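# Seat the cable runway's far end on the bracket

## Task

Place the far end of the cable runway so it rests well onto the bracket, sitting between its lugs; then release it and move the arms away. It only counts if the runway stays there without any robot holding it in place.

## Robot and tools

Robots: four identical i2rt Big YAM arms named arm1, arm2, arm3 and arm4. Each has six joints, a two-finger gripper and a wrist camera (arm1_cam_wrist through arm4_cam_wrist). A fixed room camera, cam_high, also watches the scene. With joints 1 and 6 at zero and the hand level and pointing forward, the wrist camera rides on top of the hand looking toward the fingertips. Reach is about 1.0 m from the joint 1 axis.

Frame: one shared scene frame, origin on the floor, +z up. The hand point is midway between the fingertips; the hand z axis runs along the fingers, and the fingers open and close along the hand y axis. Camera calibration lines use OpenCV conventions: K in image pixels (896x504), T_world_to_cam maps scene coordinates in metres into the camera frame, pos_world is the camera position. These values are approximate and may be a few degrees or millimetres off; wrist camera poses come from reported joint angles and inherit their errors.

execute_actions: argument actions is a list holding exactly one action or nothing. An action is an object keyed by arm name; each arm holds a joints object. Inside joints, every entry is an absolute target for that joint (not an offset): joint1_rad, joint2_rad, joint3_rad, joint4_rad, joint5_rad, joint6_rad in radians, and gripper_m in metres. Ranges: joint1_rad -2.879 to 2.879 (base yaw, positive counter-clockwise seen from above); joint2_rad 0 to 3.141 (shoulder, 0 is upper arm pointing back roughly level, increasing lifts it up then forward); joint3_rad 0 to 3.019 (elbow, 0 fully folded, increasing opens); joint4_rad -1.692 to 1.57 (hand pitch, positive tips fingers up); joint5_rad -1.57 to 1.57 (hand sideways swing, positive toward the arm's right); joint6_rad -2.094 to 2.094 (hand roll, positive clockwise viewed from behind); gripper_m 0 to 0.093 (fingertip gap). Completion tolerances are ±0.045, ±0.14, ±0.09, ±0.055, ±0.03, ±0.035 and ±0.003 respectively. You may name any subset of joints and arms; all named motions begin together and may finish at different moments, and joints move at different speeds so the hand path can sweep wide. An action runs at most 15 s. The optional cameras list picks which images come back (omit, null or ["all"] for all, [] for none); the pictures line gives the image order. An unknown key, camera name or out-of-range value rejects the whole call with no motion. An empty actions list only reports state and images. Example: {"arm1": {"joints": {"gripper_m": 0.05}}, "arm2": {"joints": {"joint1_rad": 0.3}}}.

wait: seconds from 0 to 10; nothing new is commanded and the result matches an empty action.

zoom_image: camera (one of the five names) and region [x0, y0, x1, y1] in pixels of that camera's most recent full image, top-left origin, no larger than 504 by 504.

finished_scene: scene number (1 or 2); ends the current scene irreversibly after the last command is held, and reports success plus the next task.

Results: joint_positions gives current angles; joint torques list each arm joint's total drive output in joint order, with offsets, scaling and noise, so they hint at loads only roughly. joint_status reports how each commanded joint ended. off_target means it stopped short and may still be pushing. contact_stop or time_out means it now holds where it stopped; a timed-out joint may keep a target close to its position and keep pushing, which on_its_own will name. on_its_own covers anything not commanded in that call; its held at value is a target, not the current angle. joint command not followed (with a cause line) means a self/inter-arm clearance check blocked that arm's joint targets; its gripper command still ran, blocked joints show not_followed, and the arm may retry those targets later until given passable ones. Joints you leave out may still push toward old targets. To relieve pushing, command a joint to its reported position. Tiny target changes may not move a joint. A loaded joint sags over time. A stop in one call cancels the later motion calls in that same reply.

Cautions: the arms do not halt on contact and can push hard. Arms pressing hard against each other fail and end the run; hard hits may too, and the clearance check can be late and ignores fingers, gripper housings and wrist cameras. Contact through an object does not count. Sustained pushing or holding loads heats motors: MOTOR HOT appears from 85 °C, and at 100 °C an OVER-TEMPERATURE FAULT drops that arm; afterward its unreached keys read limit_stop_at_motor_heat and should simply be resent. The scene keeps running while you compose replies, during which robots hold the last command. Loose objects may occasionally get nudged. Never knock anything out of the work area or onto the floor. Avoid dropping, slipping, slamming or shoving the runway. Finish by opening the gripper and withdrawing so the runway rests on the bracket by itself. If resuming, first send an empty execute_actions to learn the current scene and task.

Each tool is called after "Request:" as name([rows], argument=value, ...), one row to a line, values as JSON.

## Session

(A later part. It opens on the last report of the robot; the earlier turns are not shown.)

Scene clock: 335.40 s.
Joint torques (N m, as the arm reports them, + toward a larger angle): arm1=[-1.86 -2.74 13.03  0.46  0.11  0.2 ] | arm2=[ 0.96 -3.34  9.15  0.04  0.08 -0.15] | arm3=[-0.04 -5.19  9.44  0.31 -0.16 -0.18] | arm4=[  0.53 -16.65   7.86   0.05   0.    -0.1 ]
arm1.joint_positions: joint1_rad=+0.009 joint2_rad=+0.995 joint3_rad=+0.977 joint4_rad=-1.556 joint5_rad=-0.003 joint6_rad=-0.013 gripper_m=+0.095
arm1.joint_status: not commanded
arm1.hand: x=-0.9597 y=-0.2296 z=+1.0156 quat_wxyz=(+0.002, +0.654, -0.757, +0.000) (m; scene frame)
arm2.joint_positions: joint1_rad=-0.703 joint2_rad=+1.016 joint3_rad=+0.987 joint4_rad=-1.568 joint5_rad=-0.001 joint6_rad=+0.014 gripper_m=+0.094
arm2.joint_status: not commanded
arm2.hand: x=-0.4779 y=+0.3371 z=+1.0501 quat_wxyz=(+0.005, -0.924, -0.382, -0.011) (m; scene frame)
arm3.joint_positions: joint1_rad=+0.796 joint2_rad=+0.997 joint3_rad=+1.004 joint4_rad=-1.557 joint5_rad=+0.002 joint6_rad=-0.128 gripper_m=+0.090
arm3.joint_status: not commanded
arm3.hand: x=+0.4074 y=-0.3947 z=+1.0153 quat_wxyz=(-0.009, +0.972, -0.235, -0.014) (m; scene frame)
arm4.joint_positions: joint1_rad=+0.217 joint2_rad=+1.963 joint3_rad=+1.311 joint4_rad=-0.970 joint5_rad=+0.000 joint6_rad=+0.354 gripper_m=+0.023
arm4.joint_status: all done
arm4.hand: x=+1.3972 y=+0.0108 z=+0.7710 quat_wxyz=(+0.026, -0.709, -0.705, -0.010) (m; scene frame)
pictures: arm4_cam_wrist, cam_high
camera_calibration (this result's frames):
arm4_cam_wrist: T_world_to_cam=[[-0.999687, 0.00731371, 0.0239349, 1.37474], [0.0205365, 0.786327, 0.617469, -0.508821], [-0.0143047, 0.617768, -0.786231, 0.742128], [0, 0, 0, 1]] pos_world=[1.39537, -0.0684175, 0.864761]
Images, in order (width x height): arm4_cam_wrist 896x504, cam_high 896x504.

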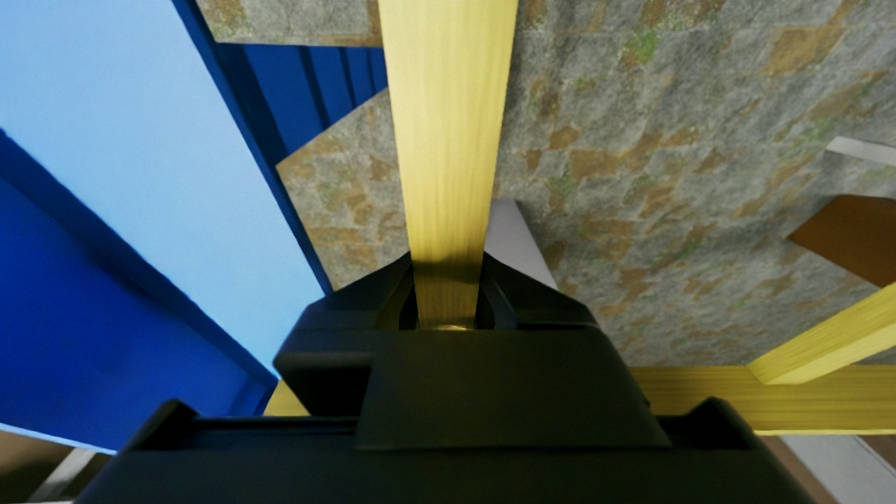

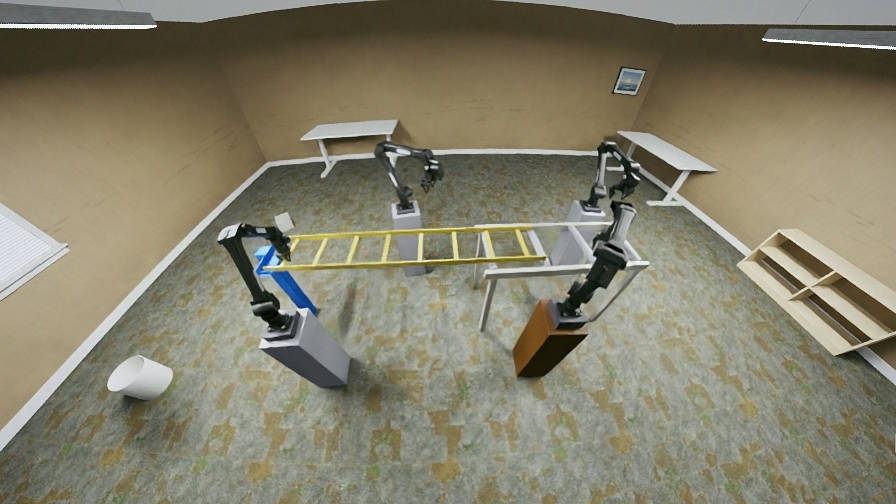

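Resting. Release and lift to inspect.

Request:
execute_actions([
  {"arm4":{"joints":{"gripper_m":0.07}}},
], cameras=[])

Request:
execute_actions([
  {"arm4":{"joints":{"joint2_rad":1.6,"joint3_rad":1.6,"joint4_rad":-1.35}}},
], cameras=["arm4_cam_wrist","cam_high"])

Scene clock: 339.13 s.
Joint torques (N m, as the arm reports them, + toward a larger angle): arm1=[-1.91 -2.73 13.03  0.47  0.11  0.2 ] | arm2=[ 1.56 -3.04  9.2   0.01  0.07 -0.14] | arm3=[-0.1  -5.13  9.42  0.32 -0.15 -0.17] | arm4=[  0.43 -16.56   7.83   0.09   0.01  -0.1 ]
arm1.joint_positions: joint1_rad=+0.009 joint2_rad=+0.995 joint3_rad=+0.977 joint4_rad=-1.556 joint5_rad=-0.003 joint6_rad=-0.013 gripper_m=+0.095
arm1.joint_status: not commanded
arm1.hand: x=-0.9597 y=-0.2296 z=+1.0156 quat_wxyz=(+0.002, +0.654, -0.757, +0.000) (m; scene frame)
arm2.joint_positions: joint1_rad=-0.703 joint2_rad=+1.016 joint3_rad=+0.987 joint4_rad=-1.568 joint5_rad=-0.001 joint6_rad=+0.014 gripper_m=+0.094
arm2.joint_status: not commanded
arm2.hand: x=-0.4779 y=+0.3371 z=+1.0501 quat_wxyz=(+0.005, -0.924, -0.382, -0.011) (m; scene frame)
arm3.joint_positions: joint1_rad=+0.796 joint2_rad=+0.997 joint3_rad=+1.004 joint4_rad=-1.557 joint5_rad=+0.002 joint6_rad=-0.128 gripper_m=+0.090
arm3.joint_status: not commanded
arm3.hand: x=+0.4074 y=-0.3947 z=+1.0153 quat_wxyz=(-0.009, +0.972, -0.235, -0.014) (m; scene frame)
arm4.joint_positions: joint1_rad=+0.217 joint2_rad=+1.962 joint3_rad=+1.312 joint4_rad=-0.970 joint5_rad=+0.000 joint6_rad=+0.354 gripper_m=+0.070
arm4.joint_status: all done
arm4.hand: x=+1.3974 y=+0.0104 z=+0.7717 quat_wxyz=(+0.025, -0.709, -0.705, -0.010) (m; scene frame)
pictures: none
No camera images: the call's "cameras" was empty. Leave "cameras" out to get every camera's image.

Scene clock: 340.77 s.
Joint torques (N m, as the arm reports them, + toward a larger angle): arm1=[-1.87 -2.72 13.03  0.45  0.11  0.2 ] | arm2=[ 1.09 -3.35  9.1  -0.18  0.06 -0.17] | arm3=[-0.06 -5.1   9.43  0.31 -0.15 -0.18] | arm4=[  0.55 -13.27   8.59  -0.18   0.    -0.11]
arm1.joint_positions: joint1_rad=+0.009 joint2_rad=+0.995 joint3_rad=+0.977 joint4_rad=-1.556 joint5_rad=-0.003 joint6_rad=-0.013 gripper_m=+0.095
arm1.joint_status: not commanded
arm1.hand: x=-0.9597 y=-0.2296 z=+1.0156 quat_wxyz=(+0.002, +0.654, -0.757, +0.000) (m; scene frame)
arm2.joint_positions: joint1_rad=-0.703 joint2_rad=+1.016 joint3_rad=+0.987 joint4_rad=-1.568 joint5_rad=-0.001 joint6_rad=+0.014 gripper_m=+0.094
arm2.joint_status: not commanded
arm2.hand: x=-0.4779 y=+0.3371 z=+1.0501 quat_wxyz=(+0.005, -0.924, -0.382, -0.011) (m; scene frame)
arm3.joint_positions: joint1_rad=+0.796 joint2_rad=+0.997 joint3_rad=+1.004 joint4_rad=-1.557 joint5_rad=+0.002 joint6_rad=-0.128 gripper_m=+0.090
arm3.joint_status: not commanded
arm3.hand: x=+0.4074 y=-0.3947 z=+1.0153 quat_wxyz=(-0.009, +0.972, -0.235, -0.014) (m; scene frame)
arm4.joint_positions: joint1_rad=+0.217 joint2_rad=+1.603 joint3_rad=+1.590 joint4_rad=-1.332 joint5_rad=+0.000 joint6_rad=+0.354 gripper_m=+0.070
arm4.joint_status: all done
arm4.hand: x=+1.4047 y=-0.0071 z=+1.0560 quat_wxyz=(-0.100, -0.705, -0.701, +0.048) (m; scene frame)
pictures: arm4_cam_wrist, cam_high
camera_calibration (this result's frames):
arm4_cam_wrist: T_world_to_cam=[[-0.997399, 0.000125404, -0.072072, 1.47363], [-0.0283364, 0.918783, 0.393744, -0.365041], [0.066268, 0.394762, -0.916391, 1.00007], [0, 0, 0, 1]] pos_world=[1.39318, -0.059581, 1.1664]
Images, in order (width x height): arm4_cam_wrist 896x504, cam_high 896x504.

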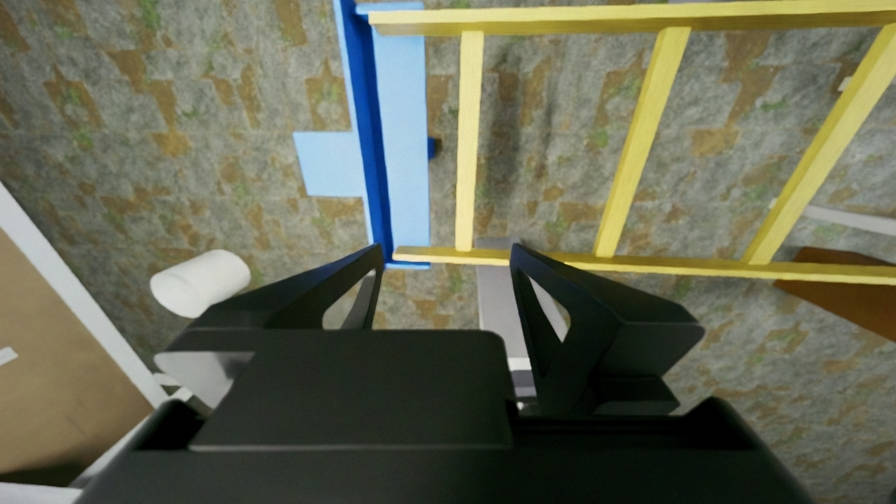

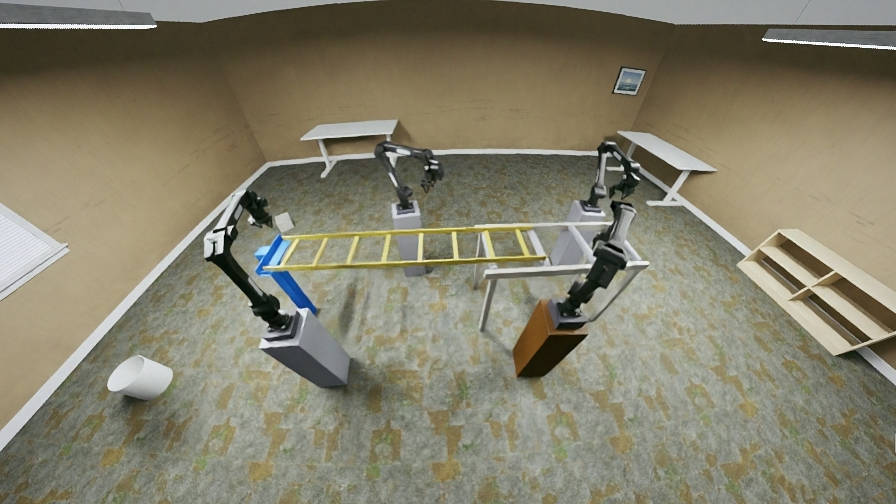

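Seated between lugs.

Request:
finished_scene(scene=1)

The scene is finished: the task was done.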